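## Task

Remove the yellow sponge from the closet and set it down on the desk. The robot must not tip over or finish leaning. The sponge has to rest on the desk by itself at the end, not held there by the robot.

## Robot and tools

ROBOT. A simulated Hello Robot Stretch 4 with a single arm. It has an omni-wheel base, a lift that rides up a mast, an arm that reaches straight forward, a wrist with yaw, pitch and roll, and a two-finger gripper. It stands about 1.6 m tall, and the base rim lies within 0.23 m of the base origin. Loose objects can sometimes get a short push from outside. Each scene starts fresh, and the task for the next scene is given in the result of finished_scene.

FRAMES. Base frame: origin on the floor below the centre of the base, x forward, y left, z up. hand_pose is reported in this frame. It is a point between the tips of the open fingers, and the printed value may be a little off. With all wrist joints at 0 its axes line up with the base frame. Odometry frame: the base frame as it was when the scene began. base_odometry counts only wheel rotation, so slipping shows up as travel. Heading runs from -3.142 to 3.142, with left positive.

execute_actions(actions, cameras). actions is a list holding one action, or an empty list, which only returns state and images. An action can carry "base", "joints", or both, plus optional "pace" and "contact_limits". The other form is {"end_of_arm": "enable_torque"} on its own. All motions in an action start together.
- base: exactly one relative move, counted from where the base last reported itself. translate_m moves forward (+) or back, -2 to 2 m. strafe_m moves sideways, left +, -2 to 2 m. rotate_rad turns in place, counter-clockwise +, -3.2 to 3.2.
- joints: absolute targets by name. lift_m 0 to 1.2. arm_m extension 0 to 0.55. wrist_yaw_rad -1.134 to 4.276 (0 forward, + left, 3.14 folded back; above 3.4 the arm may block it). wrist_pitch_rad -1.117 to 4.259 (0 level, 1.57 pointing down). wrist_roll_rad -1.117 to 4.259 (+ is clockwise seen from behind the gripper). gripper_m is the fingertip gap, -0.038 to 0.141; below 0 the fingers press together. Done tolerances: ±0.004 for lift, arm and gripper, ±0.02 for yaw and roll, ±0.05 for pitch. A joint target beyond its range is clipped and the result says so. Any other invalid value or unknown key rejects the whole call.
- pace: "slow", "default", "fast" or "max". Base speeds are 0.1/0.3/0.4/0.6 m/s and turns 1/2/3/4 rad/s. With lift_m above 0.2 these drop, reaching 0.3 m/s and 1 rad/s at lift 1.2. An action lasts 15 s at most.
- contact_limits: {"arm_m": x}, x from 0 (gentle) to 0.75 (forceful), default 0.5.
- cameras: any of head_camera, head_left_camera, head_right_camera, wrist_camera, or "all". Null or omitted gives all; [] gives none.
A joint or the base left out of an action may keep pushing toward its earlier target without this showing in the status. When a result reports a stop, any later execute_actions, wait or finished_scene calls in the same reply are skipped.

wait(seconds): 0 to 10. Sends no new command and returns state and images.
zoom_image(camera, region): region is [x0,y0,x1,y1] in pixels of that camera's latest full image, at most 504x504. Image sizes: head 420x560, the two fisheyes 420x672, wrist 616x392.
finished_scene(scene): 1 or 2. Ends the scene for good once the last command has been held, then reports whether it succeeded. The goal must still hold at that point. Replying without any tool call ends every remaining scene.

CAMERAS. head_camera sits at the top of the mast, looking ahead and down; turn the base to look elsewhere. head_left_camera and head_right_camera are fisheyes that look down more steeply and show the base and arm. wrist_camera looks along the fingers, with the tips near the bottom of its picture.

RESULT LINES. base_status and joint_status tell how each motion ended. done: reached the target (for the base, the wheels turned the commanded amount even if they slipped). off_target: stopped away from the target and may still push. contact_stop_at_<key>: something blocked it, and lift, arm or wheels go slack, so a lift can sink and a base can roll. limit_stop_at_<name>: a built-in limit. limit_stop_at_tilt means a lean above 6 degrees, and lift, arm and wheels ignore commands until the lean is smaller. limit_stop_at_own_body means a self-collision guard; you can still move away from the body. It covers heights from about 0.15 m up to the robot's height, so table tops appear. It misses glass and thin legs. wrist_depth_mm is a 7x7 grid of median depths, 100 to 2000 mm. base_tilt is in degrees, forward and right positive, with a fixed bias of up to about 1.5. A gap above about 0.1 rad between turned_by_wheels and turned_by_imu suggests a collision or slip; the heading error is about their difference. motor_effort is % of maximum, with the peak during the action in brackets. Readings are noisy and offset. For wheel motors, positive means turning right.

GRIPPING. Close to a gripper_m below the object's width. Closing further squeezes harder and pulls the object toward the wrist. The gripper reading and "done" do not show whether you are holding anything; look for a clear change in gripper effort or check the cameras. Fingertips pressed on a surface can stick, so raise the lift. A level gripper carrying more than about 2 kg can torque-fault the pitch motor.

AVOID. To unfold the wrist at the start, send lift_m 0.4 with wrist_yaw_rad 0. Do not turn or drive while carrying over 1 kg with arm_m above 0.2, especially at fast paces. Avoid steady pushing or pulling, particularly with the gripper high or a high contact limit. Avoid drops, slams and hard hits. Release objects so they sit stably on the desk before finishing.

Each tool is called after "Call:" as name(argument=value, ...), one argument or row to a line, values as JSON.

## Session

Call:
execute_actions(
  actions=[],
)

Scene clock: 0.00 s.
base_odometry: x=+0.000 y=+0.000 heading=+0.000 (m, m, rad; odometry frame)
turned_by_wheels: +0.000 (rad since the last result)
turned_by_imu: +0.000 (rad since the last result)
base_tilt: forward=-0.7 right=+0.2 (deg)
lidar_m: 1.54 1.97 2.21 2.30 2.33 2.15 2.22 1.92 0.99 1.01 1.30 1.48
base_status: not commanded
joint_positions: lift_m=+0.269 arm_m=+0.000 wrist_yaw_rad=+3.118 wrist_pitch_rad=-0.010 wrist_roll_rad=+0.006 gripper_m=+0.057
joint_status: not commanded
motor_effort: lift_m=+18 arm_m=-1 wrist_yaw_rad=-1 wrist_pitch_rad=-5 wrist_roll_rad=-1 gripper_m=-5 wheel_0=+0 wheel_1=+0 wheel_2=+0 (%)
hand_pose: x=-0.1154 y=+0.0941 z=+0.4501 quat_wxyz=(+0.012, +0.005, +0.003, +1.000) (m; base frame)
wrist_depth_mm: - 142 - - - - 1863 / - 121 146 - - - 1921 / - 118 146 - - - 1863 / - 140 195 - - - 1921 / 205 - - - - - 1983 / 220 1756 205 1618 198 1464 1499 / 220 1118 1060 112 1060 976 1025
pictures: head_camera, head_left_camera, head_right_camera, wrist_camera
Images, in order (width x height): head_camera 420x560, head_left_camera 420x672, head_right_camera 420x672, wrist_camera 616x392.

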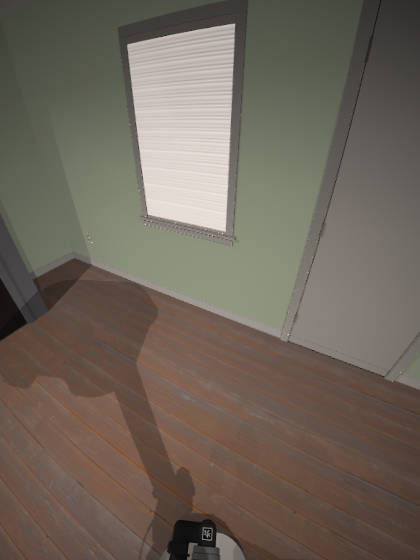

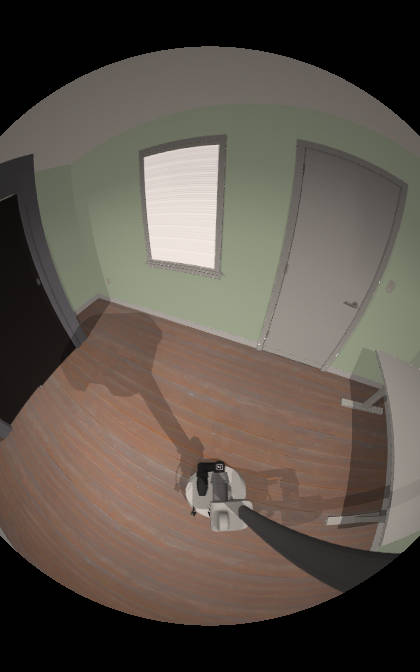

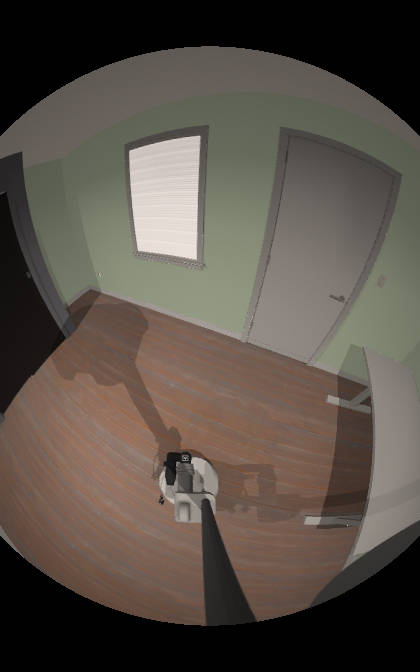

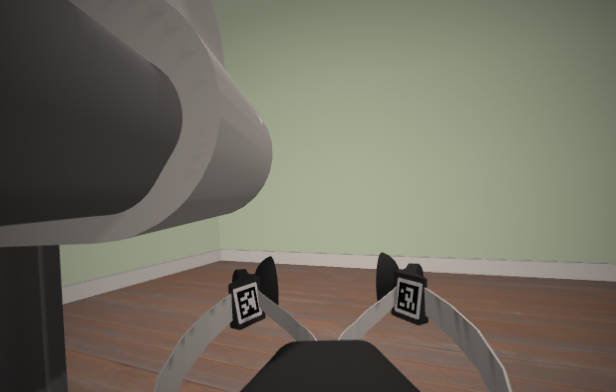

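Closet seems on the left, desk on the right. Turn left.

Call:
execute_actions(
  actions=[
    {"base":{"rotate_rad":1.25},"joints":{"lift_m":0.4,"wrist_yaw_rad":0},"pace":"fast"},
  ],
  cameras=["head_camera","head_left_camera"],
)

Scene clock: 3.23 s.
base_odometry: x=+0.000 y=+0.000 heading=+1.250 (m, m, rad; odometry frame)
turned_by_wheels: +1.250 (rad since the last result)
turned_by_imu: +1.277 (rad since the last result)
base_tilt: forward=-0.6 right=+0.2 (deg)
lidar_m: 2.19 2.37 2.23 2.16 2.30 1.01 0.96 1.08 1.54 1.49 1.62 2.21
base_status: done
joint_positions: lift_m=+0.400 arm_m=+0.000 wrist_yaw_rad=+0.000 wrist_pitch_rad=-0.010 wrist_roll_rad=+0.006 gripper_m=+0.057
joint_status: all done
motor_effort: lift_m=+21(23) arm_m=-1(1) wrist_yaw_rad=-4(12) wrist_pitch_rad=-7(6) wrist_roll_rad=+1(2) gripper_m=-4(4) wheel_0=-1(12) wheel_1=+1(9) wheel_2=+0(14) (%)
hand_pose: x=+0.4595 y=-0.0873 z=+0.5808 quat_wxyz=(+1.000, +0.003, -0.005, +0.000) (m; base frame)
wrist_depth_mm: - - - - 1921 1921 - / - - - - 1983 1921 - / - - - - - 1983 - / - - - - 1921 1983 - / - - - - - 1921 - / - - 205 1983 199 1921 1756 / 1464 1464 1308 112 1308 1229 1255
pictures: head_camera, head_left_camera
Images, in order (width x height): head_camera 420x560, head_left_camera 420x672.

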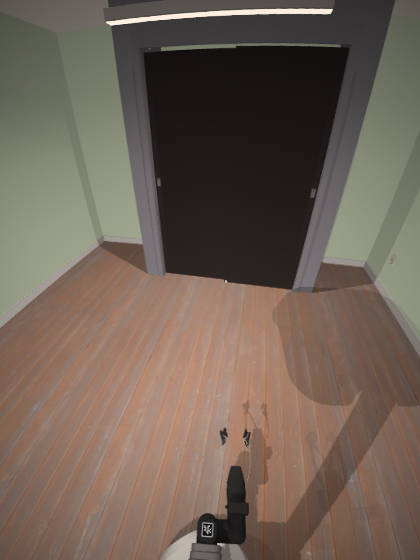

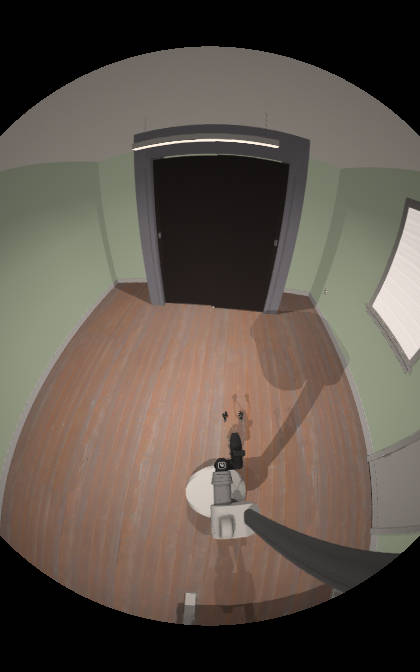

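Call:
execute_actions(
  actions=[
    {"base":{"translate_m":1.3},"joints":{"lift_m":0.8},"pace":"fast"},
  ],
  cameras=["head_camera","head_left_camera"],
)

Scene clock: 8.77 s.
base_odometry: x=+0.410 y=+1.234 heading=+1.250 (m, m, rad; odometry frame)
turned_by_wheels: +0.000 (rad since the last result)
turned_by_imu: -0.001 (rad since the last result)
base_tilt: forward=-0.7 right=+0.2 (deg)
lidar_m: 0.92 1.03 2.05 2.01 2.21 3.10 3.07 2.18 1.70 1.64 1.15 0.90
base_status: done
joint_positions: lift_m=+0.800 arm_m=+0.000 wrist_yaw_rad=+0.000 wrist_pitch_rad=-0.010 wrist_roll_rad=+0.006 gripper_m=+0.057
joint_status: all done
motor_effort: lift_m=+21(24) arm_m=-1(1) wrist_yaw_rad=-1(2) wrist_pitch_rad=-6(6) wrist_roll_rad=+0(1) gripper_m=-4(3) wheel_0=+3(9) wheel_1=+2(7) wheel_2=+0(16) (%)
hand_pose: x=+0.4594 y=-0.0874 z=+0.9809 quat_wxyz=(+1.000, +0.003, -0.005, +0.000) (m; base frame)
wrist_depth_mm: 878 831 798 723 691 661 640 / 878 842 809 723 691 661 640 / 878 842 809 715 699 668 647 / 904 854 809 732 699 676 640 / 866 842 809 732 691 676 647 / 891 854 204 723 198 668 654 / 904 866 820 112 699 676 661
pictures: head_camera, head_left_camera
Images, in order (width x height): head_camera 420x560, head_left_camera 420x672.

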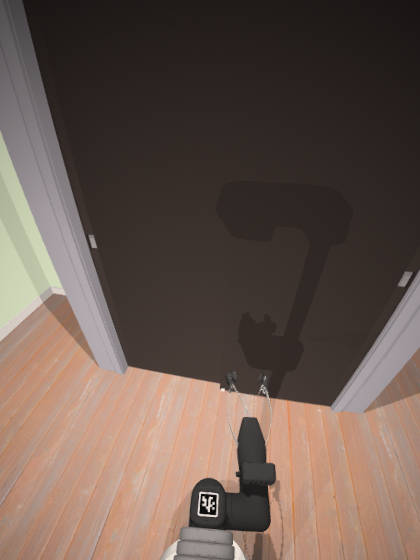

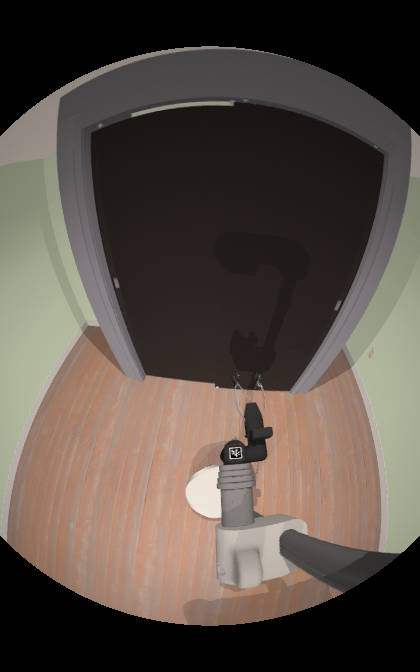

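Call:
execute_actions(
  actions=[
    {"base":{"rotate_rad":-0.16}},
  ],
  cameras=["head_camera"],
)

Call:
zoom_image(
  camera="head_camera",
  region=[300, 200, 420, 340],
)

Scene clock: 11.27 s.
base_odometry: x=+0.410 y=+1.234 heading=+1.091 (m, m, rad; odometry frame)
turned_by_wheels: -0.159 (rad since the last result)
turned_by_imu: -0.162 (rad since the last result)
base_tilt: forward=-0.7 right=+0.2 (deg)
lidar_m: 0.90 0.99 1.20 2.01 2.08 2.78 3.11 2.34 1.78 1.64 1.71 0.96
base_status: done
joint_positions: lift_m=+0.800 arm_m=+0.000 wrist_yaw_rad=+0.000 wrist_pitch_rad=-0.010 wrist_roll_rad=+0.006 gripper_m=+0.057
joint_status: not commanded
motor_effort: lift_m=+21(21) arm_m=-1(1) wrist_yaw_rad=-1(3) wrist_pitch_rad=-6(5) wrist_roll_rad=+0(0) gripper_m=-4(4) wheel_0=+3(5) wheel_1=+2(7) wheel_2=+1(7) (%)
hand_pose: x=+0.4594 y=-0.0874 z=+0.9809 quat_wxyz=(+1.000, +0.003, -0.005, +0.000) (m; base frame)
wrist_depth_mm: 788 768 723 723 723 715 723 / 778 778 732 723 732 723 723 / 788 778 732 732 732 715 723 / 778 788 732 732 732 723 723 / 778 788 778 732 732 723 732 / 788 778 204 732 198 732 732 / 788 788 741 112 732 732 732
pictures: head_camera
Images, in order (width x height): head_camera 420x560.

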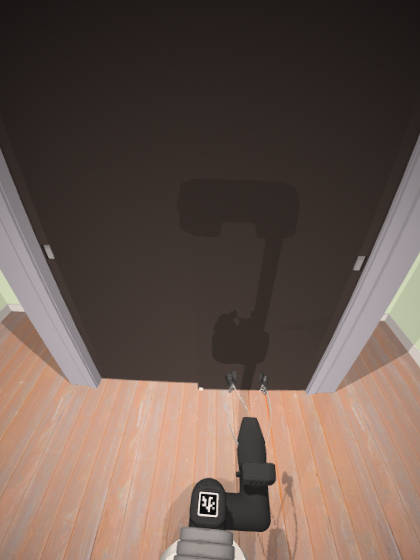

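Region (300, 200, 420, 340) of head_camera's 420x560 image, scaled by 3.600, with more detail than that image has; it fills the left 432 columns of this view, and the rest is white.

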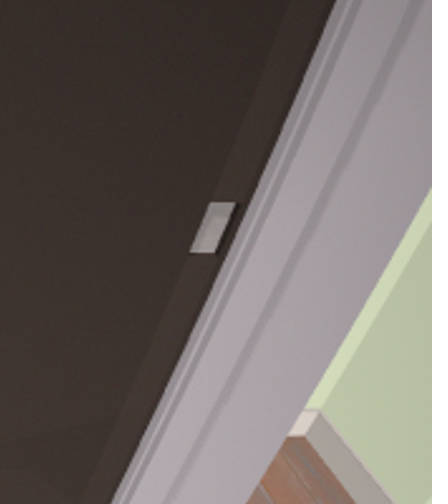

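Call:
execute_actions(
  actions=[
    {"base":{"strafe_m":-0.55},"pace":"fast"},
  ],
  cameras=["head_camera","wrist_camera"],
)

Scene clock: 15.63 s.
base_odometry: x=+0.898 y=+0.980 heading=+1.091 (m, m, rad; odometry frame)
turned_by_wheels: +0.000 (rad since the last result)
turned_by_imu: +0.000 (rad since the last result)
base_tilt: forward=-0.6 right=+0.2 (deg)
lidar_m: 0.92 0.97 1.38 2.56 2.62 3.18 3.08 1.72 1.14 1.10 1.15 0.98
base_status: done
joint_positions: lift_m=+0.800 arm_m=+0.000 wrist_yaw_rad=+0.000 wrist_pitch_rad=-0.010 wrist_roll_rad=+0.006 gripper_m=+0.057
joint_status: not commanded
motor_effort: lift_m=+21(21) arm_m=-1(1) wrist_yaw_rad=+0(1) wrist_pitch_rad=-5(6) wrist_roll_rad=-1(1) gripper_m=-4(5) wheel_0=-1(13) wheel_1=+0(12) wheel_2=+0(1) (%)
hand_pose: x=+0.4594 y=-0.0874 z=+0.9809 quat_wxyz=(+1.000, +0.003, -0.005, +0.000) (m; base frame)
wrist_depth_mm: 759 759 750 741 732 1464 1464 / 759 759 759 759 741 1499 1499 / 759 759 759 750 741 1499 1430 / 759 750 750 750 732 1464 1499 / 759 759 759 759 732 1464 1464 / 768 768 204 759 198 1537 1499 / 768 759 759 112 741 1499 1499
pictures: head_camera, wrist_camera
Images, in order (width x height): head_camera 420x560, wrist_camera 616x392.

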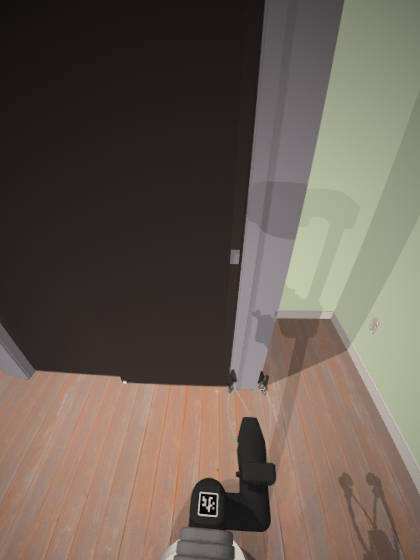

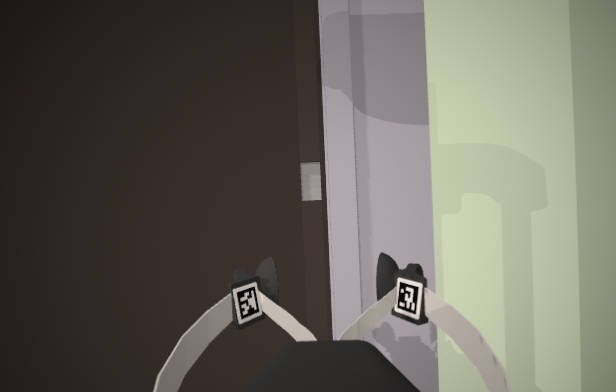

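Call:
execute_actions(
  actions=[
    {"base":{"strafe_m":0.035},"joints":{"lift_m":0.87,"gripper_m":0.0,"arm_m":0.3}},
  ],
  cameras=["wrist_camera"],
)

Scene clock: 18.93 s.
base_odometry: x=+0.867 y=+0.996 heading=+1.091 (m, m, rad; odometry frame)
turned_by_wheels: +0.000 (rad since the last result)
turned_by_imu: +0.001 (rad since the last result)
base_tilt: forward=-0.7 right=+0.2 (deg)
lidar_m: 0.92 0.93 1.37 2.53 2.61 3.22 3.09 1.79 1.23 1.13 1.21 0.97
base_status: done
joint_positions: lift_m=+0.870 arm_m=+0.299 wrist_yaw_rad=+0.000 wrist_pitch_rad=-0.010 wrist_roll_rad=+0.006 gripper_m=+0.000
joint_status: all done
motor_effort: lift_m=+22(23) arm_m=+5(5) wrist_yaw_rad=-2(2) wrist_pitch_rad=-5(6) wrist_roll_rad=+0(1) gripper_m=-9(6) wheel_0=-1(10) wheel_1=+1(10) wheel_2=+0(1) (%)
hand_pose: x=+0.7586 y=-0.0874 z=+1.0508 quat_wxyz=(+1.000, +0.003, -0.005, +0.000) (m; base frame)
wrist_depth_mm: 449 442 449 449 413 424 1182 / 452 449 445 449 418 427 1205 / 449 452 449 449 430 427 1160 / 452 452 449 449 433 430 1182 / 452 452 452 449 418 433 1182 / 449 452 452 206 186 436 1182 / 455 455 455 112 424 433 1182
pictures: wrist_camera
Images, in order (width x height): wrist_camera 616x392.

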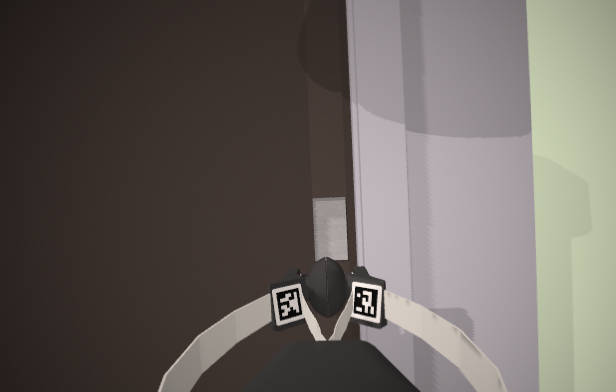

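Call:
execute_actions(
  actions=[
    {"base":{"translate_m":0.12}},
  ],
  cameras=[],
)

Call:
execute_actions(
  actions=[
    {"joints":{"arm_m":0.5},"contact_limits":{"arm_m":0.2},"pace":"slow"},
  ],
  cameras=["wrist_camera"],
)

Scene clock: 21.93 s.
base_odometry: x=+0.922 y=+1.102 heading=+1.091 (m, m, rad; odometry frame)
turned_by_wheels: +0.000 (rad since the last result)
turned_by_imu: +0.001 (rad since the last result)
base_tilt: forward=-0.7 right=+0.2 (deg)
lidar_m: 0.80 0.85 1.20 2.54 2.62 3.36 3.22 1.73 1.21 1.14 1.20 0.85
base_status: done
joint_positions: lift_m=+0.870 arm_m=+0.299 wrist_yaw_rad=+0.000 wrist_pitch_rad=-0.010 wrist_roll_rad=+0.006 gripper_m=+0.000
joint_status: not commanded
motor_effort: lift_m=+22(22) arm_m=+4(5) wrist_yaw_rad=-1(3) wrist_pitch_rad=-6(6) wrist_roll_rad=-1(1) gripper_m=-5(6) wheel_0=+3(6) wheel_1=+1(6) wheel_2=-1(11) (%)
hand_pose: x=+0.7586 y=-0.0874 z=+1.0508 quat_wxyz=(+1.000, +0.003, -0.005, +0.000) (m; base frame)
wrist_depth_mm: 329 327 327 327 294 307 307 / 327 327 325 327 296 309 307 / 329 329 329 325 296 309 310 / 332 329 327 329 297 310 307 / 332 330 330 330 297 310 309 / 332 332 330 206 187 310 312 / 330 330 332 112 298 315 312
pictures: none
No camera images: the call's "cameras" was empty. Leave "cameras" out to get every camera's image.

Scene clock: 24.07 s.
base_odometry: x=+0.922 y=+1.102 heading=+1.091 (m, m, rad; odometry frame)
turned_by_wheels: -0.001 (rad since the last result)
turned_by_imu: +0.005 (rad since the last result)
base_tilt: forward=-0.7 right=+0.2 (deg)
lidar_m: 0.80 0.85 1.21 2.52 2.64 3.34 3.19 1.74 1.23 1.14 1.22 0.85
base_status: not commanded
joint_positions: lift_m=+0.870 arm_m=+0.397 wrist_yaw_rad=-0.004 wrist_pitch_rad=-0.011 wrist_roll_rad=+0.006 gripper_m=+0.000
joint_status: arm_m contact_stop (moved +0.098 of +0.201)
on_its_own: arm_m is slack since a contact_stop (your +0.500 is given up)
motor_effort: lift_m=+20(22) arm_m=+0(10) wrist_yaw_rad=+10(31) wrist_pitch_rad=-3(7) wrist_roll_rad=+0(1) gripper_m=-5(7) wheel_0=+1(4) wheel_1=+0(4) wheel_2=-5(10) (%)
contact_limits: arm_m 0.2
hand_pose: x=+0.8561 y=-0.0885 z=+1.0511 quat_wxyz=(+1.000, +0.003, -0.005, -0.002) (m; base frame)
wrist_depth_mm: 231 232 231 230 204 198 211 / 233 232 232 230 210 198 212 / 233 232 233 232 213 200 213 / 235 233 233 232 214 200 213 / 236 234 234 233 215 200 213 / 236 235 235 205 186 201 215 / 236 236 235 112 202 201 215
pictures: wrist_camera
Images, in order (width x height): wrist_camera 616x392.

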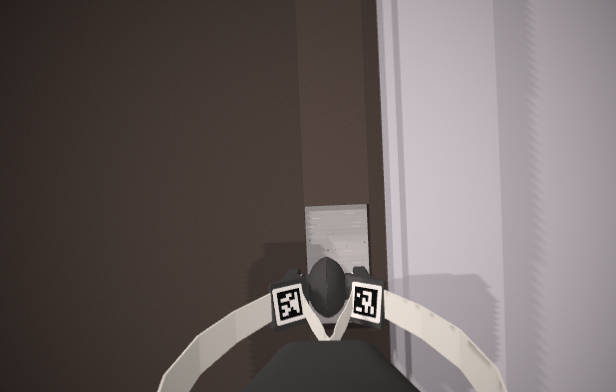

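Try strafing left while pressing.

Call:
execute_actions(
  actions=[
    {"base":{"strafe_m":0.3},"joints":{"arm_m":0.41},"contact_limits":{"arm_m":0.5},"pace":"slow"},
  ],
  cameras=["wrist_camera","head_camera"],
)

Scene clock: 29.40 s.
base_odometry: x=+0.656 y=+1.241 heading=+1.089 (m, m, rad; odometry frame)
turned_by_wheels: -0.001 (rad since the last result)
turned_by_imu: -0.259 (rad since the last result)
base_tilt: forward=-1.6 right=+0.8 (deg)
lidar_m: 0.78 0.75 0.91 1.44 2.32 2.62 3.27 2.42 1.66 1.35 1.33 0.87
base_status: done
joint_positions: lift_m=+0.870 arm_m=+0.408 wrist_yaw_rad=-0.017 wrist_pitch_rad=-0.010 wrist_roll_rad=+0.006 gripper_m=+0.000
joint_status: all done
on_its_own: wrist_yaw_rad is at rest, and its effort (+47) is outside its rest range (-13 to +13)
motor_effort: lift_m=+19(21) arm_m=+10(17) wrist_yaw_rad=+47(72) wrist_pitch_rad=-7(32) wrist_roll_rad=+0(1) gripper_m=-5(5) wheel_0=-4(6) wheel_1=+5(10) wheel_2=-16(16) (%)
contact_limits: arm_m 0.5
hand_pose: x=+0.8662 y=-0.0923 z=+1.0509 quat_wxyz=(+1.000, +0.003, -0.005, -0.009) (m; base frame)
wrist_depth_mm: 187 198 211 224 208 236 251 / 187 198 210 224 210 236 250 / 186 198 209 224 210 236 250 / 186 198 210 224 210 235 251 / 186 197 209 232 209 235 251 / 186 196 206 190 186 235 249 / 185 196 206 112 206 212 249
pictures: head_camera, wrist_camera
Images, in order (width x height): head_camera 420x560, wrist_camera 616x392.

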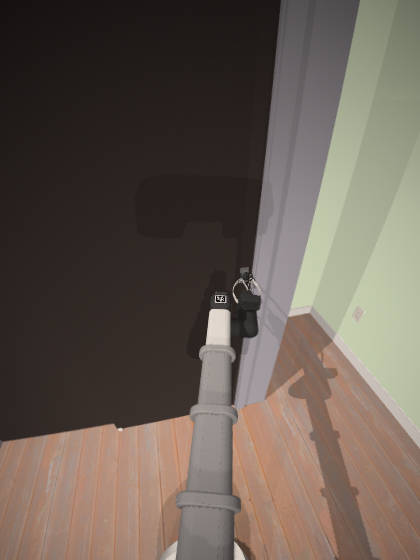

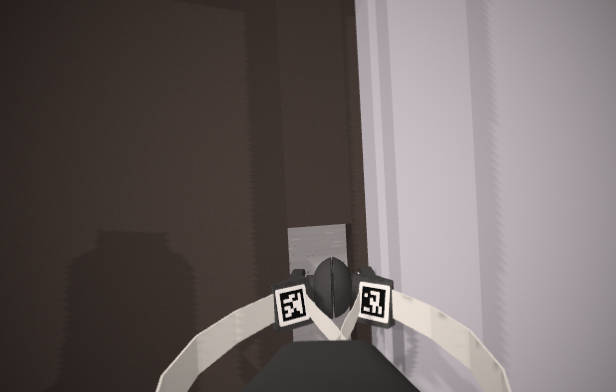

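Call:
execute_actions(
  actions=[
    {"base":{"rotate_rad":0.3},"pace":"slow"},
  ],
  cameras=["wrist_camera","head_camera"],
)

Scene clock: 34.60 s.
base_odometry: x=+0.656 y=+1.240 heading=+1.387 (m, m, rad; odometry frame)
turned_by_wheels: +0.298 (rad since the last result)
turned_by_imu: +0.105 (rad since the last result)
base_tilt: forward=-3.9 right=+2.0 (deg)
lidar_m: 0.74 0.76 0.97 2.40 2.40 2.11 1.51 1.46 1.45 1.28 1.28 0.85
base_status: done
joint_positions: lift_m=+0.870 arm_m=+0.408 wrist_yaw_rad=-0.024 wrist_pitch_rad=+0.008 wrist_roll_rad=+0.006 gripper_m=+0.000
joint_status: not commanded
on_its_own: base_tilt is 3.7 degrees off its reading at the scene's start (forward=-0.7 right=+0.2); wrist_yaw_rad is at rest, and its effort (+68) is outside its rest range (-13 to +13); wrist_pitch_rad is at rest, and its effort (-57) is outside its rest range (-23 to +23)
motor_effort: lift_m=+19(19) arm_m=+11(11) wrist_yaw_rad=+68(87) wrist_pitch_rad=-57(61) wrist_roll_rad=-2(2) gripper_m=-2(5) wheel_0=-3(3) wheel_1=+0(11) wheel_2=-23(31) (%)
hand_pose: x=+0.8653 y=-0.0943 z=+1.0457 quat_wxyz=(+1.000, +0.003, +0.004, -0.012) (m; base frame)
wrist_depth_mm: 202 210 219 228 205 229 236 / 202 209 218 228 205 226 236 / 201 208 217 225 204 226 235 / 200 208 216 225 204 225 233 / 200 208 216 224 204 224 233 / 199 207 213 192 184 208 233 / 198 206 213 112 202 204 231
pictures: head_camera, wrist_camera
Images, in order (width x height): head_camera 420x560, wrist_camera 616x392.

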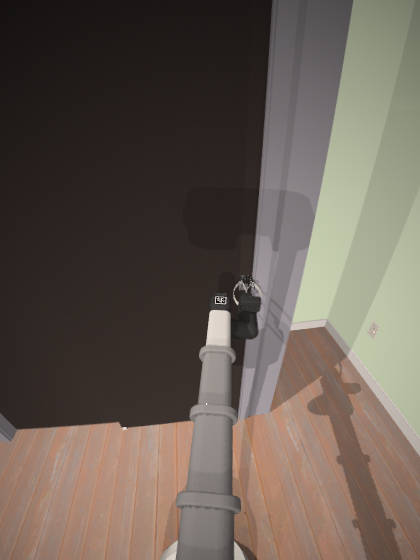

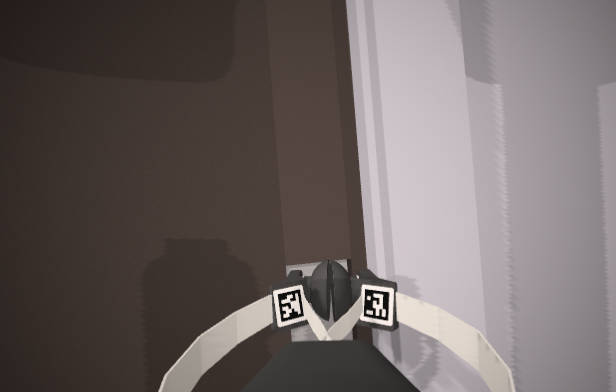

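Call:
execute_actions(
  actions=[
    {"joints":{"arm_m":0.2}},
  ],
  cameras=[],
)

Call:
execute_actions(
  actions=[
    {"base":{"rotate_rad":0.15}},
  ],
  cameras=["head_camera"],
)

Scene clock: 37.50 s.
base_odometry: x=+0.656 y=+1.241 heading=+1.389 (m, m, rad; odometry frame)
turned_by_wheels: +0.002 (rad since the last result)
turned_by_imu: -0.047 (rad since the last result)
base_tilt: forward=-0.8 right=+0.2 (deg)
lidar_m: 0.71 0.70 0.88 1.53 2.40 2.84 3.30 2.52 1.49 1.28 1.29 0.82
base_status: not commanded
joint_positions: lift_m=+0.870 arm_m=+0.201 wrist_yaw_rad=+0.000 wrist_pitch_rad=-0.010 wrist_roll_rad=+0.006 gripper_m=+0.000
joint_status: all done
motor_effort: lift_m=+19(19) arm_m=-4(11) wrist_yaw_rad=+0(66) wrist_pitch_rad=-6(59) wrist_roll_rad=+1(0) gripper_m=-5(7) wheel_0=+1(13) wheel_1=-1(8) wheel_2=-1(23) (%)
hand_pose: x=+0.6602 y=-0.0874 z=+1.0510 quat_wxyz=(+1.000, +0.003, -0.005, +0.000) (m; base frame)
wrist_depth_mm: 315 327 342 359 342 375 1229 / 312 329 343 357 345 377 1255 / 315 329 342 359 349 377 1255 / 314 329 343 362 347 379 1229 / 317 329 343 357 349 377 1281 / 317 329 340 206 187 379 1255 / 315 329 342 112 345 373 1255
pictures: none
No camera images: the call's "cameras" was empty. Leave "cameras" out to get every camera's image.

Scene clock: 38.33 s.
base_odometry: x=+0.656 y=+1.241 heading=+1.539 (m, m, rad; odometry frame)
turned_by_wheels: +0.149 (rad since the last result)
turned_by_imu: +0.153 (rad since the last result)
base_tilt: forward=-0.6 right=+0.2 (deg)
lidar_m: 0.72 0.75 1.02 2.37 2.42 3.11 3.28 2.05 1.40 1.29 1.35 0.76
base_status: done
joint_positions: lift_m=+0.870 arm_m=+0.201 wrist_yaw_rad=+0.000 wrist_pitch_rad=-0.010 wrist_roll_rad=+0.006 gripper_m=+0.000
joint_status: not commanded
motor_effort: lift_m=+19(19) arm_m=-4(4) wrist_yaw_rad=-2(0) wrist_pitch_rad=-6(5) wrist_roll_rad=+0(1) gripper_m=-4(7) wheel_0=-1(6) wheel_1=-3(6) wheel_2=-3(11) (%)
hand_pose: x=+0.6602 y=-0.0874 z=+1.0510 quat_wxyz=(+1.000, +0.003, -0.005, +0.000) (m; base frame)
wrist_depth_mm: 320 324 325 329 330 322 306 / 320 324 327 329 332 327 307 / 320 325 327 332 334 329 309 / 322 327 327 332 334 336 306 / 324 327 330 332 336 338 309 / 324 329 329 205 186 338 309 / 325 327 330 112 336 309 310
pictures: head_camera
Images, in order (width x height): head_camera 420x560.

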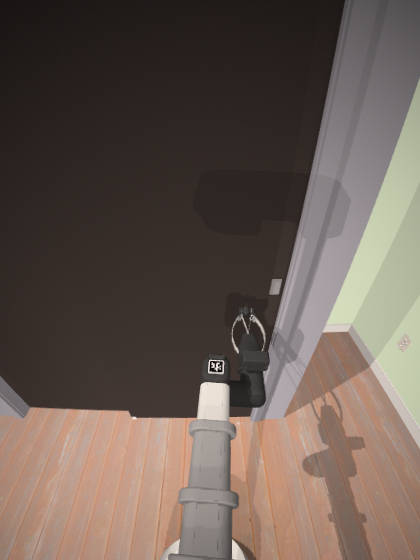

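Call:
execute_actions(
  actions=[
    {"base":{"strafe_m":1.2},"pace":"fast"},
  ],
  cameras=["head_camera","wrist_camera"],
)

Scene clock: 43.87 s.
base_odometry: x=-0.544 y=+1.279 heading=+1.539 (m, m, rad; odometry frame)
turned_by_wheels: +0.000 (rad since the last result)
turned_by_imu: +0.005 (rad since the last result)
base_tilt: forward=-0.7 right=+0.2 (deg)
lidar_m: 0.56 0.61 1.28 1.18 1.23 1.59 3.44 2.79 2.70 2.49 1.04 0.72
base_status: done
joint_positions: lift_m=+0.870 arm_m=+0.201 wrist_yaw_rad=+0.000 wrist_pitch_rad=-0.010 wrist_roll_rad=+0.006 gripper_m=+0.000
joint_status: not commanded
motor_effort: lift_m=+19(19) arm_m=-4(4) wrist_yaw_rad=-1(1) wrist_pitch_rad=-7(5) wrist_roll_rad=+1(1) gripper_m=-6(7) wheel_0=+1(11) wheel_1=+1(12) wheel_2=+0(3) (%)
hand_pose: x=+0.6602 y=-0.0874 z=+1.0510 quat_wxyz=(+1.000, +0.003, -0.005, +0.000) (m; base frame)
wrist_depth_mm: 186 255 265 267 268 271 274 / 186 250 265 267 270 272 276 / 187 247 265 268 270 271 274 / 187 244 266 268 271 274 274 / 187 240 268 268 272 273 277 / 188 236 267 205 186 274 276 / 189 229 267 112 273 274 276
pictures: head_camera, wrist_camera
Images, in order (width x height): head_camera 420x560, wrist_camera 616x392.

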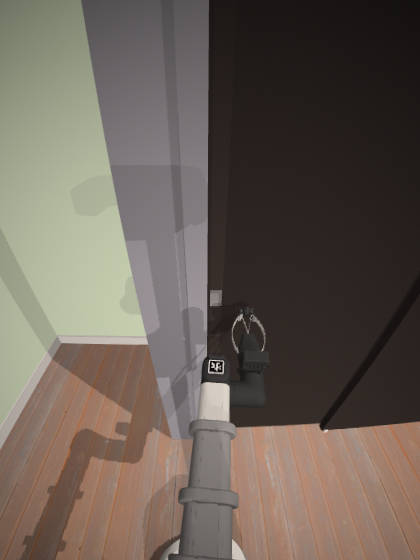

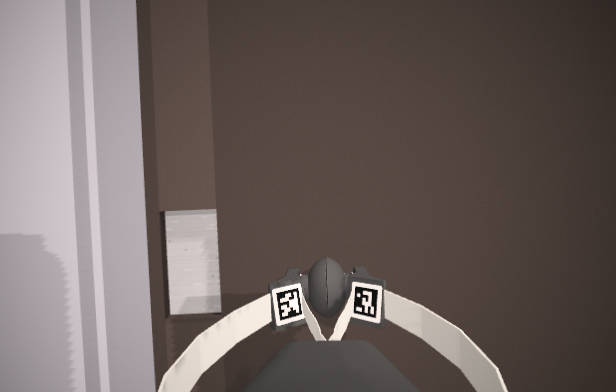

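Call:
execute_actions(
  actions=[
    {"base":{"strafe_m":0.1}},
  ],
  cameras=[],
)

Call:
execute_actions(
  actions=[
    {"joints":{"arm_m":0.3},"contact_limits":{"arm_m":0.1},"pace":"slow"},
  ],
  cameras=["wrist_camera"],
)

Scene clock: 46.77 s.
base_odometry: x=-0.644 y=+1.282 heading=+1.539 (m, m, rad; odometry frame)
turned_by_wheels: +0.000 (rad since the last result)
turned_by_imu: +0.001 (rad since the last result)
base_tilt: forward=-0.7 right=+0.1 (deg)
lidar_m: 0.56 1.37 1.16 1.08 1.10 1.46 3.42 2.73 2.81 2.60 1.02 0.70
base_status: done
joint_positions: lift_m=+0.870 arm_m=+0.201 wrist_yaw_rad=-0.002 wrist_pitch_rad=-0.010 wrist_roll_rad=+0.006 gripper_m=+0.000
joint_status: not commanded
motor_effort: lift_m=+19(19) arm_m=-4(4) wrist_yaw_rad=+4(3) wrist_pitch_rad=-6(6) wrist_roll_rad=-1(0) gripper_m=-5(6) wheel_0=-4(11) wheel_1=+1(9) wheel_2=+0(1) (%)
hand_pose: x=+0.6600 y=-0.0879 z=+1.0510 quat_wxyz=(+1.000, +0.003, -0.005, -0.001) (m; base frame)
wrist_depth_mm: 191 192 180 258 260 263 266 / 191 193 181 259 263 264 266 / 191 192 181 259 263 265 267 / 192 193 181 259 263 265 267 / 193 194 181 260 262 265 268 / 193 195 182 193 189 266 268 / 194 195 182 112 265 266 270
pictures: none
No camera images: the call's "cameras" was empty. Leave "cameras" out to get every camera's image.

Scene clock: 48.10 s.
base_odometry: x=-0.644 y=+1.282 heading=+1.537 (m, m, rad; odometry frame)
turned_by_wheels: -0.001 (rad since the last result)
turned_by_imu: -0.002 (rad since the last result)
base_tilt: forward=-0.7 right=+0.3 (deg)
lidar_m: 0.56 1.35 1.17 1.09 1.12 1.48 3.42 2.75 2.78 2.58 1.04 0.72
base_status: not commanded
joint_positions: lift_m=+0.870 arm_m=+0.236 wrist_yaw_rad=-0.011 wrist_pitch_rad=-0.010 wrist_roll_rad=+0.006 gripper_m=+0.000
joint_status: arm_m contact_stop (moved +0.035 of +0.099)
on_its_own: arm_m is slack since a contact_stop (your +0.300 is given up); wrist_yaw_rad is at rest, and its effort (+30) is outside its rest range (-13 to +13)
motor_effort: lift_m=+19(19) arm_m=+0(12) wrist_yaw_rad=+30(51) wrist_pitch_rad=-6(8) wrist_roll_rad=+0(2) gripper_m=-8(8) wheel_0=-8(8) wheel_1=-2(2) wheel_2=-9(12) (%)
contact_limits: arm_m 0.1
hand_pose: x=+0.6945 y=-0.0907 z=+1.0511 quat_wxyz=(+1.000, +0.003, -0.005, -0.006) (m; base frame)
wrist_depth_mm: 157 146 147 228 230 234 236 / 158 146 147 227 230 233 237 / 158 146 148 228 231 235 236 / 158 147 148 229 232 235 238 / 158 146 148 238 233 236 238 / 158 147 148 206 186 236 238 / 159 147 146 112 234 236 239
pictures: wrist_camera
Images, in order (width x height): wrist_camera 616x392.

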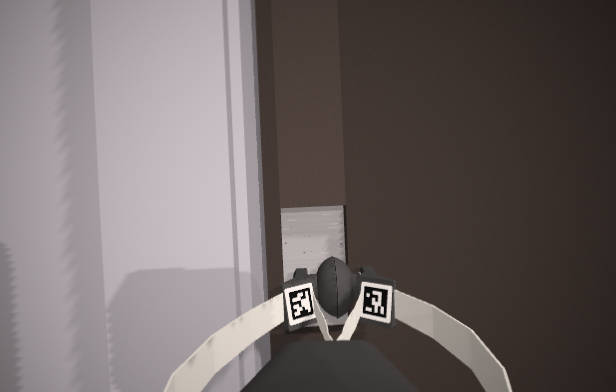

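Call:
execute_actions(
  actions=[
    {"base":{"strafe_m":-0.25},"joints":{"arm_m":0.24},"pace":"slow"},
  ],
  cameras=["wrist_camera","head_camera"],
)

Scene clock: 53.47 s.
base_odometry: x=-0.394 y=+1.274 heading=+1.537 (m, m, rad; odometry frame)
turned_by_wheels: +0.000 (rad since the last result)
turned_by_imu: +0.001 (rad since the last result)
base_tilt: forward=-0.7 right=+0.2 (deg)
lidar_m: 0.66 0.61 1.41 1.35 1.39 1.75 3.40 2.69 2.51 2.35 1.03 0.72
base_status: done
joint_positions: lift_m=+0.870 arm_m=+0.239 wrist_yaw_rad=+0.000 wrist_pitch_rad=-0.010 wrist_roll_rad=+0.006 gripper_m=+0.000
joint_status: all done
motor_effort: lift_m=+19(19) arm_m=+4(9) wrist_yaw_rad=-4(35) wrist_pitch_rad=-5(5) wrist_roll_rad=+1(0) gripper_m=-7(10) wheel_0=+4(17) wheel_1=-2(6) wheel_2=+0(7) (%)
hand_pose: x=+0.6986 y=-0.0873 z=+1.0511 quat_wxyz=(+1.000, +0.003, -0.005, +0.000) (m; base frame)
wrist_depth_mm: 539 676 242 243 245 247 250 / 530 778 241 244 246 247 250 / 525 768 241 242 246 248 250 / 500 707 243 245 247 249 251 / 517 809 253 245 248 250 251 / 512 750 246 206 187 251 253 / 504 580 244 112 249 249 253
pictures: head_camera, wrist_camera
Images, in order (width x height): head_camera 420x560, wrist_camera 616x392.

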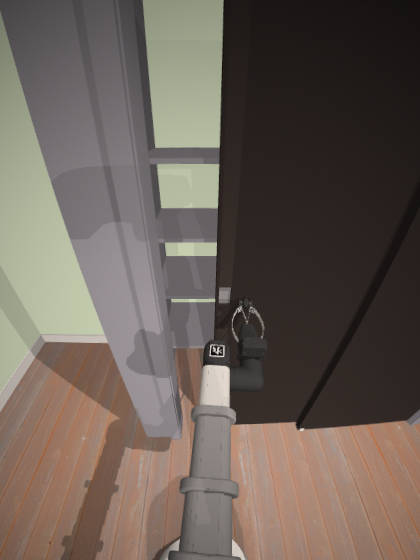

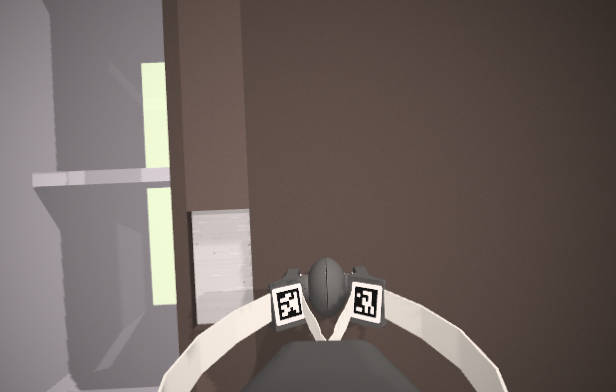

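It opened partway. Now insert the gripper into the gap and push the edge.

Call:
execute_actions(
  actions=[
    {"base":{"strafe_m":0.16}},
  ],
  cameras=[],
)

Call:
execute_actions(
  actions=[
    {"joints":{"arm_m":0.32},"contact_limits":{"arm_m":0.1}},
  ],
  cameras=[],
)

Call:
execute_actions(
  actions=[
    {"base":{"strafe_m":-0.5},"pace":"slow"},
  ],
  cameras=["wrist_camera","head_camera"],
)

Scene clock: 59.93 s.
base_odometry: x=-0.554 y=+1.279 heading=+1.538 (m, m, rad; odometry frame)
turned_by_wheels: +0.000 (rad since the last result)
turned_by_imu: +0.001 (rad since the last result)
base_tilt: forward=-0.7 right=+0.2 (deg)
lidar_m: 0.58 0.59 1.27 1.18 1.22 1.61 3.43 2.79 2.71 2.48 1.00 0.68
base_status: done
joint_positions: lift_m=+0.870 arm_m=+0.239 wrist_yaw_rad=-0.003 wrist_pitch_rad=-0.010 wrist_roll_rad=+0.006 gripper_m=+0.000
joint_status: not commanded
motor_effort: lift_m=+19(19) arm_m=+4(4) wrist_yaw_rad=+9(43) wrist_pitch_rad=-6(7) wrist_roll_rad=+0(1) gripper_m=-10(14) wheel_0=+1(11) wheel_1=+2(9) wheel_2=-3(6) (%)
hand_pose: x=+0.6984 y=-0.0884 z=+1.0510 quat_wxyz=(+1.000, +0.003, -0.005, -0.002) (m; base frame)
wrist_depth_mm: 161 250 723 260 232 235 237 / 161 246 891 917 233 236 237 / 162 244 904 500 234 236 238 / 161 239 854 500 236 237 239 / 159 236 891 904 243 236 240 / 157 232 715 206 186 237 239 / 156 213 539 112 236 237 240
pictures: none
No camera images: the call's "cameras" was empty. Leave "cameras" out to get every camera's image.

Scene clock: 60.67 s.
base_odometry: x=-0.554 y=+1.279 heading=+1.537 (m, m, rad; odometry frame)
turned_by_wheels: +0.000 (rad since the last result)
turned_by_imu: +0.000 (rad since the last result)
base_tilt: forward=-0.7 right=+0.2 (deg)
lidar_m: 0.55 0.63 1.27 1.20 1.21 1.55 3.43 2.73 2.72 2.50 0.99 0.71
base_status: not commanded
joint_positions: lift_m=+0.870 arm_m=+0.250 wrist_yaw_rad=-0.006 wrist_pitch_rad=-0.010 wrist_roll_rad=+0.006 gripper_m=+0.000
joint_status: arm_m contact_stop (moved +0.011 of +0.081)
on_its_own: arm_m is slack since a contact_stop (your +0.320 is given up); wrist_yaw_rad is at rest, and its effort (+15) is outside its rest range (-13 to +13)
motor_effort: lift_m=+19(19) arm_m=+0(10) wrist_yaw_rad=+15(28) wrist_pitch_rad=-5(6) wrist_roll_rad=+1(0) gripper_m=-9(11) wheel_0=+0(1) wheel_1=+1(3) wheel_2=-6(7) (%)
contact_limits: arm_m 0.1
hand_pose: x=+0.7091 y=-0.0891 z=+1.0510 quat_wxyz=(+1.000, +0.003, -0.005, -0.003) (m; base frame)
wrist_depth_mm: 160 254 723 225 223 224 227 / 159 251 891 253 223 226 227 / 157 248 891 488 224 226 228 / 156 243 878 488 226 227 229 / 154 239 917 234 235 227 230 / 153 236 715 207 188 228 229 / 153 216 535 112 227 228 231
pictures: none
No camera images: the call's "cameras" was empty. Leave "cameras" out to get every camera's image.

not run: a stop came earlier in this reply.

Call:
execute_actions(
  actions=[
    {"joints":{"arm_m":0.2}},
  ],
  cameras=[],
)

Call:
execute_actions(
  actions=[
    {"base":{"strafe_m":0.045}},
  ],
  cameras=["wrist_camera"],
)

Scene clock: 62.87 s.
base_odometry: x=-0.554 y=+1.279 heading=+1.537 (m, m, rad; odometry frame)
turned_by_wheels: +0.000 (rad since the last result)
turned_by_imu: +0.001 (rad since the last result)
base_tilt: forward=-0.6 right=+0.1 (deg)
lidar_m: 0.58 0.60 1.28 1.18 1.21 1.60 3.43 2.78 2.67 2.50 0.97 0.70
base_status: not commanded
joint_positions: lift_m=+0.870 arm_m=+0.201 wrist_yaw_rad=+0.000 wrist_pitch_rad=-0.010 wrist_roll_rad=+0.006 gripper_m=+0.000
joint_status: all done
motor_effort: lift_m=+19(19) arm_m=-4(5) wrist_yaw_rad=-1(15) wrist_pitch_rad=-6(7) wrist_roll_rad=-1(0) gripper_m=-6(14) wheel_0=-1(0) wheel_1=+1(1) wheel_2=-3(6) (%)
hand_pose: x=+0.6602 y=-0.0875 z=+1.0510 quat_wxyz=(+1.000, +0.003, -0.005, +0.000) (m; base frame)
wrist_depth_mm: 185 236 723 647 270 272 274 / 186 233 917 946 272 273 277 / 186 230 931 946 272 274 274 / 186 227 820 544 273 274 277 / 187 223 946 960 274 274 278 / 187 219 691 206 187 277 279 / 188 213 539 112 274 277 278
pictures: none
No camera images: the call's "cameras" was empty. Leave "cameras" out to get every camera's image.

Scene clock: 63.93 s.
base_odometry: x=-0.599 y=+1.281 heading=+1.537 (m, m, rad; odometry frame)
turned_by_wheels: +0.000 (rad since the last result)
turned_by_imu: +0.000 (rad since the last result)
base_tilt: forward=-0.7 right=+0.2 (deg)
lidar_m: 0.56 0.59 1.23 1.15 1.17 1.52 3.42 2.78 2.70 2.56 0.98 0.70
base_status: done
joint_positions: lift_m=+0.870 arm_m=+0.201 wrist_yaw_rad=+0.000 wrist_pitch_rad=-0.010 wrist_roll_rad=+0.006 gripper_m=+0.000
joint_status: not commanded
motor_effort: lift_m=+19(19) arm_m=-4(4) wrist_yaw_rad=-1(2) wrist_pitch_rad=-6(7) wrist_roll_rad=+0(1) gripper_m=-7(6) wheel_0=-3(9) wheel_1=+2(10) wheel_2=+0(1) (%)
hand_pose: x=+0.6602 y=-0.0875 z=+1.0510 quat_wxyz=(+1.000, +0.003, -0.005, +0.000) (m; base frame)
wrist_depth_mm: 195 183 304 741 266 268 270 / 195 183 294 931 266 270 271 / 195 184 285 946 266 268 272 / 196 184 276 946 268 271 273 / 196 184 266 960 281 272 273 / 196 185 200 205 187 271 273 / 198 185 206 112 270 272 276
pictures: wrist_camera
Images, in order (width x height): wrist_camera 616x392.

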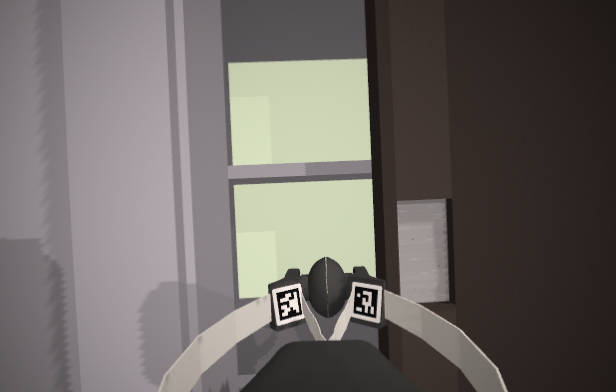

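Call:
execute_actions(
  actions=[
    {"joints":{"arm_m":0.29},"contact_limits":{"arm_m":0.3}},
  ],
  cameras=[],
)

Call:
execute_actions(
  actions=[
    {"base":{"strafe_m":-0.5},"pace":"slow"},
  ],
  cameras=["wrist_camera","head_camera"],
)

Scene clock: 66.53 s.
base_odometry: x=-0.599 y=+1.281 heading=+1.537 (m, m, rad; odometry frame)
turned_by_wheels: +0.000 (rad since the last result)
turned_by_imu: +0.001 (rad since the last result)
base_tilt: forward=-0.7 right=+0.2 (deg)
lidar_m: 0.55 0.62 1.22 1.14 1.17 1.52 3.41 2.78 2.71 2.54 0.99 0.72
base_status: not commanded
joint_positions: lift_m=+0.870 arm_m=+0.289 wrist_yaw_rad=+0.000 wrist_pitch_rad=-0.010 wrist_roll_rad=+0.006 gripper_m=+0.000
joint_status: all done
motor_effort: lift_m=+19(19) arm_m=+5(4) wrist_yaw_rad=-2(1) wrist_pitch_rad=-5(6) wrist_roll_rad=+0(1) gripper_m=-5(6) wheel_0=-3(3) wheel_1=+2(2) wheel_2=+0(0) (%)
contact_limits: arm_m 0.3
hand_pose: x=+0.7486 y=-0.0874 z=+1.0510 quat_wxyz=(+1.000, +0.003, -0.005, +0.000) (m; base frame)
wrist_depth_mm: 109 150 676 750 189 179 180 / 109 147 854 854 193 179 181 / 108 146 699 866 198 180 181 / 110 144 683 866 204 180 181 / 110 141 759 866 208 191 181 / 109 139 226 204 182 191 182 / 107 135 359 112 180 181 182
pictures: none
No camera images: the call's "cameras" was empty. Leave "cameras" out to get every camera's image.

Scene clock: 72.70 s.
base_odometry: x=-0.099 y=+1.264 heading=+1.537 (m, m, rad; odometry frame)
turned_by_wheels: +0.000 (rad since the last result)
turned_by_imu: +0.001 (rad since the last result)
base_tilt: forward=-0.7 right=+0.2 (deg)
lidar_m: 0.71 0.75 0.85 1.62 1.65 2.18 3.39 2.65 2.20 2.06 1.08 0.73
base_status: done
joint_positions: lift_m=+0.870 arm_m=+0.289 wrist_yaw_rad=+0.002 wrist_pitch_rad=-0.010 wrist_roll_rad=+0.006 gripper_m=+0.000
joint_status: not commanded
motor_effort: lift_m=+19(19) arm_m=+4(5) wrist_yaw_rad=-7(24) wrist_pitch_rad=-7(4) wrist_roll_rad=-1(0) gripper_m=-7(9) wheel_0=+6(10) wheel_1=-3(7) wheel_2=+1(2) (%)
hand_pose: x=+0.7487 y=-0.0869 z=+1.0510 quat_wxyz=(+1.000, +0.003, -0.005, +0.001) (m; base frame)
wrist_depth_mm: 683 699 723 741 220 222 216 / 878 878 891 904 220 223 218 / 891 891 878 904 222 224 220 / 866 904 904 891 222 225 225 / 878 904 904 904 235 225 225 / 854 891 854 204 186 225 225 / 591 591 504 112 224 225 226
pictures: head_camera, wrist_camera
Images, in order (width x height): head_camera 420x560, wrist_camera 616x392.

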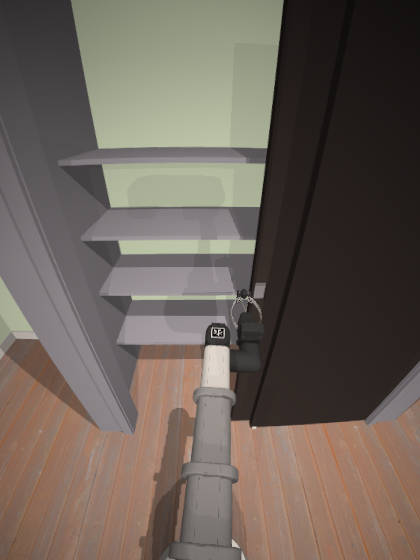

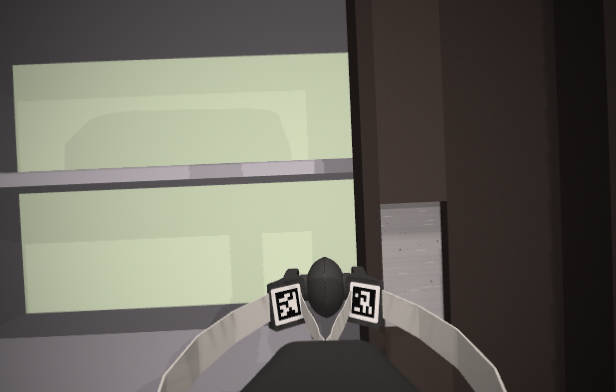

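Call:
execute_actions(
  actions=[
    {"base":{"strafe_m":0.4},"joints":{"arm_m":0.1}},
  ],
  cameras=[],
)

Call:
execute_actions(
  actions=[
    {"base":{"rotate_rad":-0.6}},
  ],
  cameras=["head_camera"],
)

Scene clock: 77.57 s.
base_odometry: x=-0.499 y=+1.277 heading=+1.538 (m, m, rad; odometry frame)
turned_by_wheels: +0.000 (rad since the last result)
turned_by_imu: +0.003 (rad since the last result)
base_tilt: forward=-0.7 right=+0.2 (deg)
lidar_m: 0.58 0.59 1.34 1.22 1.27 1.67 3.42 2.74 2.63 2.44 1.01 0.85
base_status: done
joint_positions: lift_m=+0.870 arm_m=+0.101 wrist_yaw_rad=+0.000 wrist_pitch_rad=-0.010 wrist_roll_rad=+0.006 gripper_m=+0.000
joint_status: all done
motor_effort: lift_m=+19(19) arm_m=-4(3) wrist_yaw_rad=-1(7) wrist_pitch_rad=-4(6) wrist_roll_rad=+0(0) gripper_m=-5(6) wheel_0=+0(11) wheel_1=+1(11) wheel_2=+0(1) (%)
hand_pose: x=+0.5602 y=-0.0875 z=+1.0510 quat_wxyz=(+1.000, +0.003, -0.005, +0.000) (m; base frame)
wrist_depth_mm: 290 340 723 732 759 788 788 / 289 338 991 1060 1060 1060 1078 / 290 332 1042 1078 1078 1078 1078 / 291 327 891 1060 1060 1078 1078 / 291 322 1042 1060 1078 1078 1098 / 304 319 798 205 187 778 759 / 304 306 640 112 1078 1078 1098
pictures: none
No camera images: the call's "cameras" was empty. Leave "cameras" out to get every camera's image.

Scene clock: 78.93 s.
base_odometry: x=-0.499 y=+1.277 heading=+0.938 (m, m, rad; odometry frame)
turned_by_wheels: -0.600 (rad since the last result)
turned_by_imu: -0.612 (rad since the last result)
base_tilt: forward=-0.7 right=+0.2 (deg)
lidar_m: 0.87 0.56 0.60 1.36 1.24 1.27 1.57 3.14 2.74 2.69 2.44 1.10
base_status: done
joint_positions: lift_m=+0.870 arm_m=+0.101 wrist_yaw_rad=+0.000 wrist_pitch_rad=-0.010 wrist_roll_rad=+0.006 gripper_m=+0.000
joint_status: not commanded
motor_effort: lift_m=+19(19) arm_m=-4(4) wrist_yaw_rad=-1(1) wrist_pitch_rad=-7(5) wrist_roll_rad=-1(1) gripper_m=-6(8) wheel_0=+2(14) wheel_1=+2(7) wheel_2=+1(11) (%)
hand_pose: x=+0.5602 y=-0.0875 z=+1.0510 quat_wxyz=(+1.000, +0.003, -0.005, +0.000) (m; base frame)
wrist_depth_mm: 683 809 1205 609 699 891 1464 / 917 1042 1078 615 691 891 1464 / 946 1078 1281 609 691 878 1464 / 946 1078 1229 615 683 878 1160 / 976 1078 1255 603 683 878 1118 / 917 904 866 204 187 866 1098 / 676 1078 1255 112 699 809 1138
pictures: head_camera
Images, in order (width x height): head_camera 420x560.

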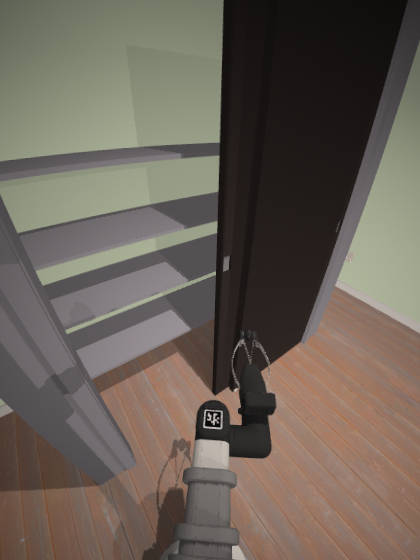

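Call:
execute_actions(
  actions=[
    {"base":{"rotate_rad":0.5}},
  ],
  cameras=[],
)

Call:
execute_actions(
  actions=[
    {"base":{"strafe_m":-0.15},"joints":{"arm_m":0.45,"wrist_yaw_rad":-1.1}},
  ],
  cameras=["wrist_camera","head_camera"],
)

Scene clock: 82.00 s.
base_odometry: x=-0.499 y=+1.277 heading=+1.437 (m, m, rad; odometry frame)
turned_by_wheels: +0.499 (rad since the last result)
turned_by_imu: +0.510 (rad since the last result)
base_tilt: forward=-0.7 right=+0.2 (deg)
lidar_m: 0.58 0.58 1.41 1.24 1.26 1.53 2.96 2.72 2.80 2.44 1.13 0.87
base_status: done
joint_positions: lift_m=+0.870 arm_m=+0.101 wrist_yaw_rad=+0.000 wrist_pitch_rad=-0.010 wrist_roll_rad=+0.006 gripper_m=+0.000
joint_status: not commanded
motor_effort: lift_m=+20(19) arm_m=-4(4) wrist_yaw_rad=-1(2) wrist_pitch_rad=-5(6) wrist_roll_rad=+0(0) gripper_m=-6(6) wheel_0=-4(7) wheel_1=-3(8) wheel_2=-4(10) (%)
hand_pose: x=+0.5602 y=-0.0874 z=+1.0510 quat_wxyz=(+1.000, +0.003, -0.005, +0.000) (m; base frame)
wrist_depth_mm: 314 699 723 741 759 768 788 / 312 842 1025 1060 1098 1160 1118 / 307 820 1060 1098 1098 1160 1205 / 304 732 1025 1098 1118 1182 1205 / 303 778 1060 1098 1138 1160 1182 / 298 732 878 206 186 842 842 / 298 627 661 112 1118 1160 1229
pictures: none
No camera images: the call's "cameras" was empty. Leave "cameras" out to get every camera's image.

Scene clock: 84.17 s.
base_odometry: x=-0.350 y=+1.257 heading=+1.437 (m, m, rad; odometry frame)
turned_by_wheels: +0.000 (rad since the last result)
turned_by_imu: +0.000 (rad since the last result)
base_tilt: forward=-0.7 right=+0.2 (deg)
lidar_m: 0.95 0.63 1.57 1.40 1.41 1.71 3.35 2.66 2.62 2.28 1.23 0.83
base_status: done
joint_positions: lift_m=+0.870 arm_m=+0.449 wrist_yaw_rad=-1.100 wrist_pitch_rad=-0.010 wrist_roll_rad=+0.006 gripper_m=+0.000
joint_status: all done
motor_effort: lift_m=+19(19) arm_m=+5(7) wrist_yaw_rad=-2(8) wrist_pitch_rad=-6(5) wrist_roll_rad=+0(1) gripper_m=-6(6) wheel_0=+1(8) wheel_1=-1(10) wheel_2=+0(4) (%)
hand_pose: x=+0.6731 y=-0.2967 z=+1.0510 quat_wxyz=(+0.853, +0.000, -0.006, -0.523) (m; base frame)
wrist_depth_mm: 691 283 342 439 - 1921 1808 / 866 878 338 433 - - 1863 / 866 991 334 427 1118 1983 1863 / 798 539 332 421 1098 - 1863 / 842 991 329 379 1118 1983 1863 / 820 741 306 205 187 - 1863 / 597 591 296 112 - 1921 1863
pictures: head_camera, wrist_camera
Images, in order (width x height): head_camera 420x560, wrist_camera 616x392.

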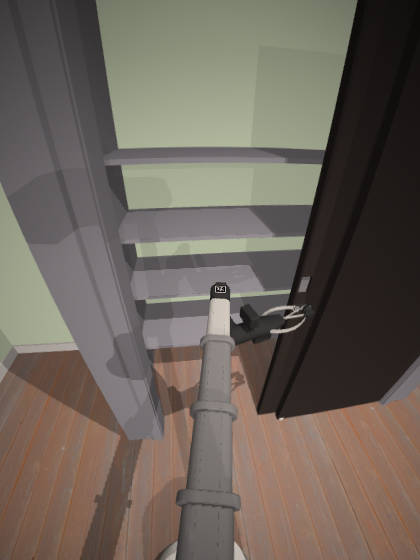

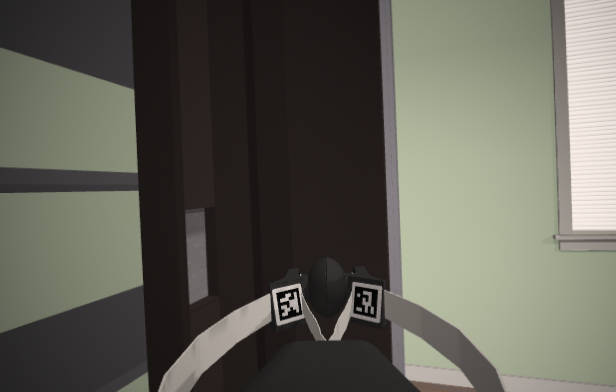

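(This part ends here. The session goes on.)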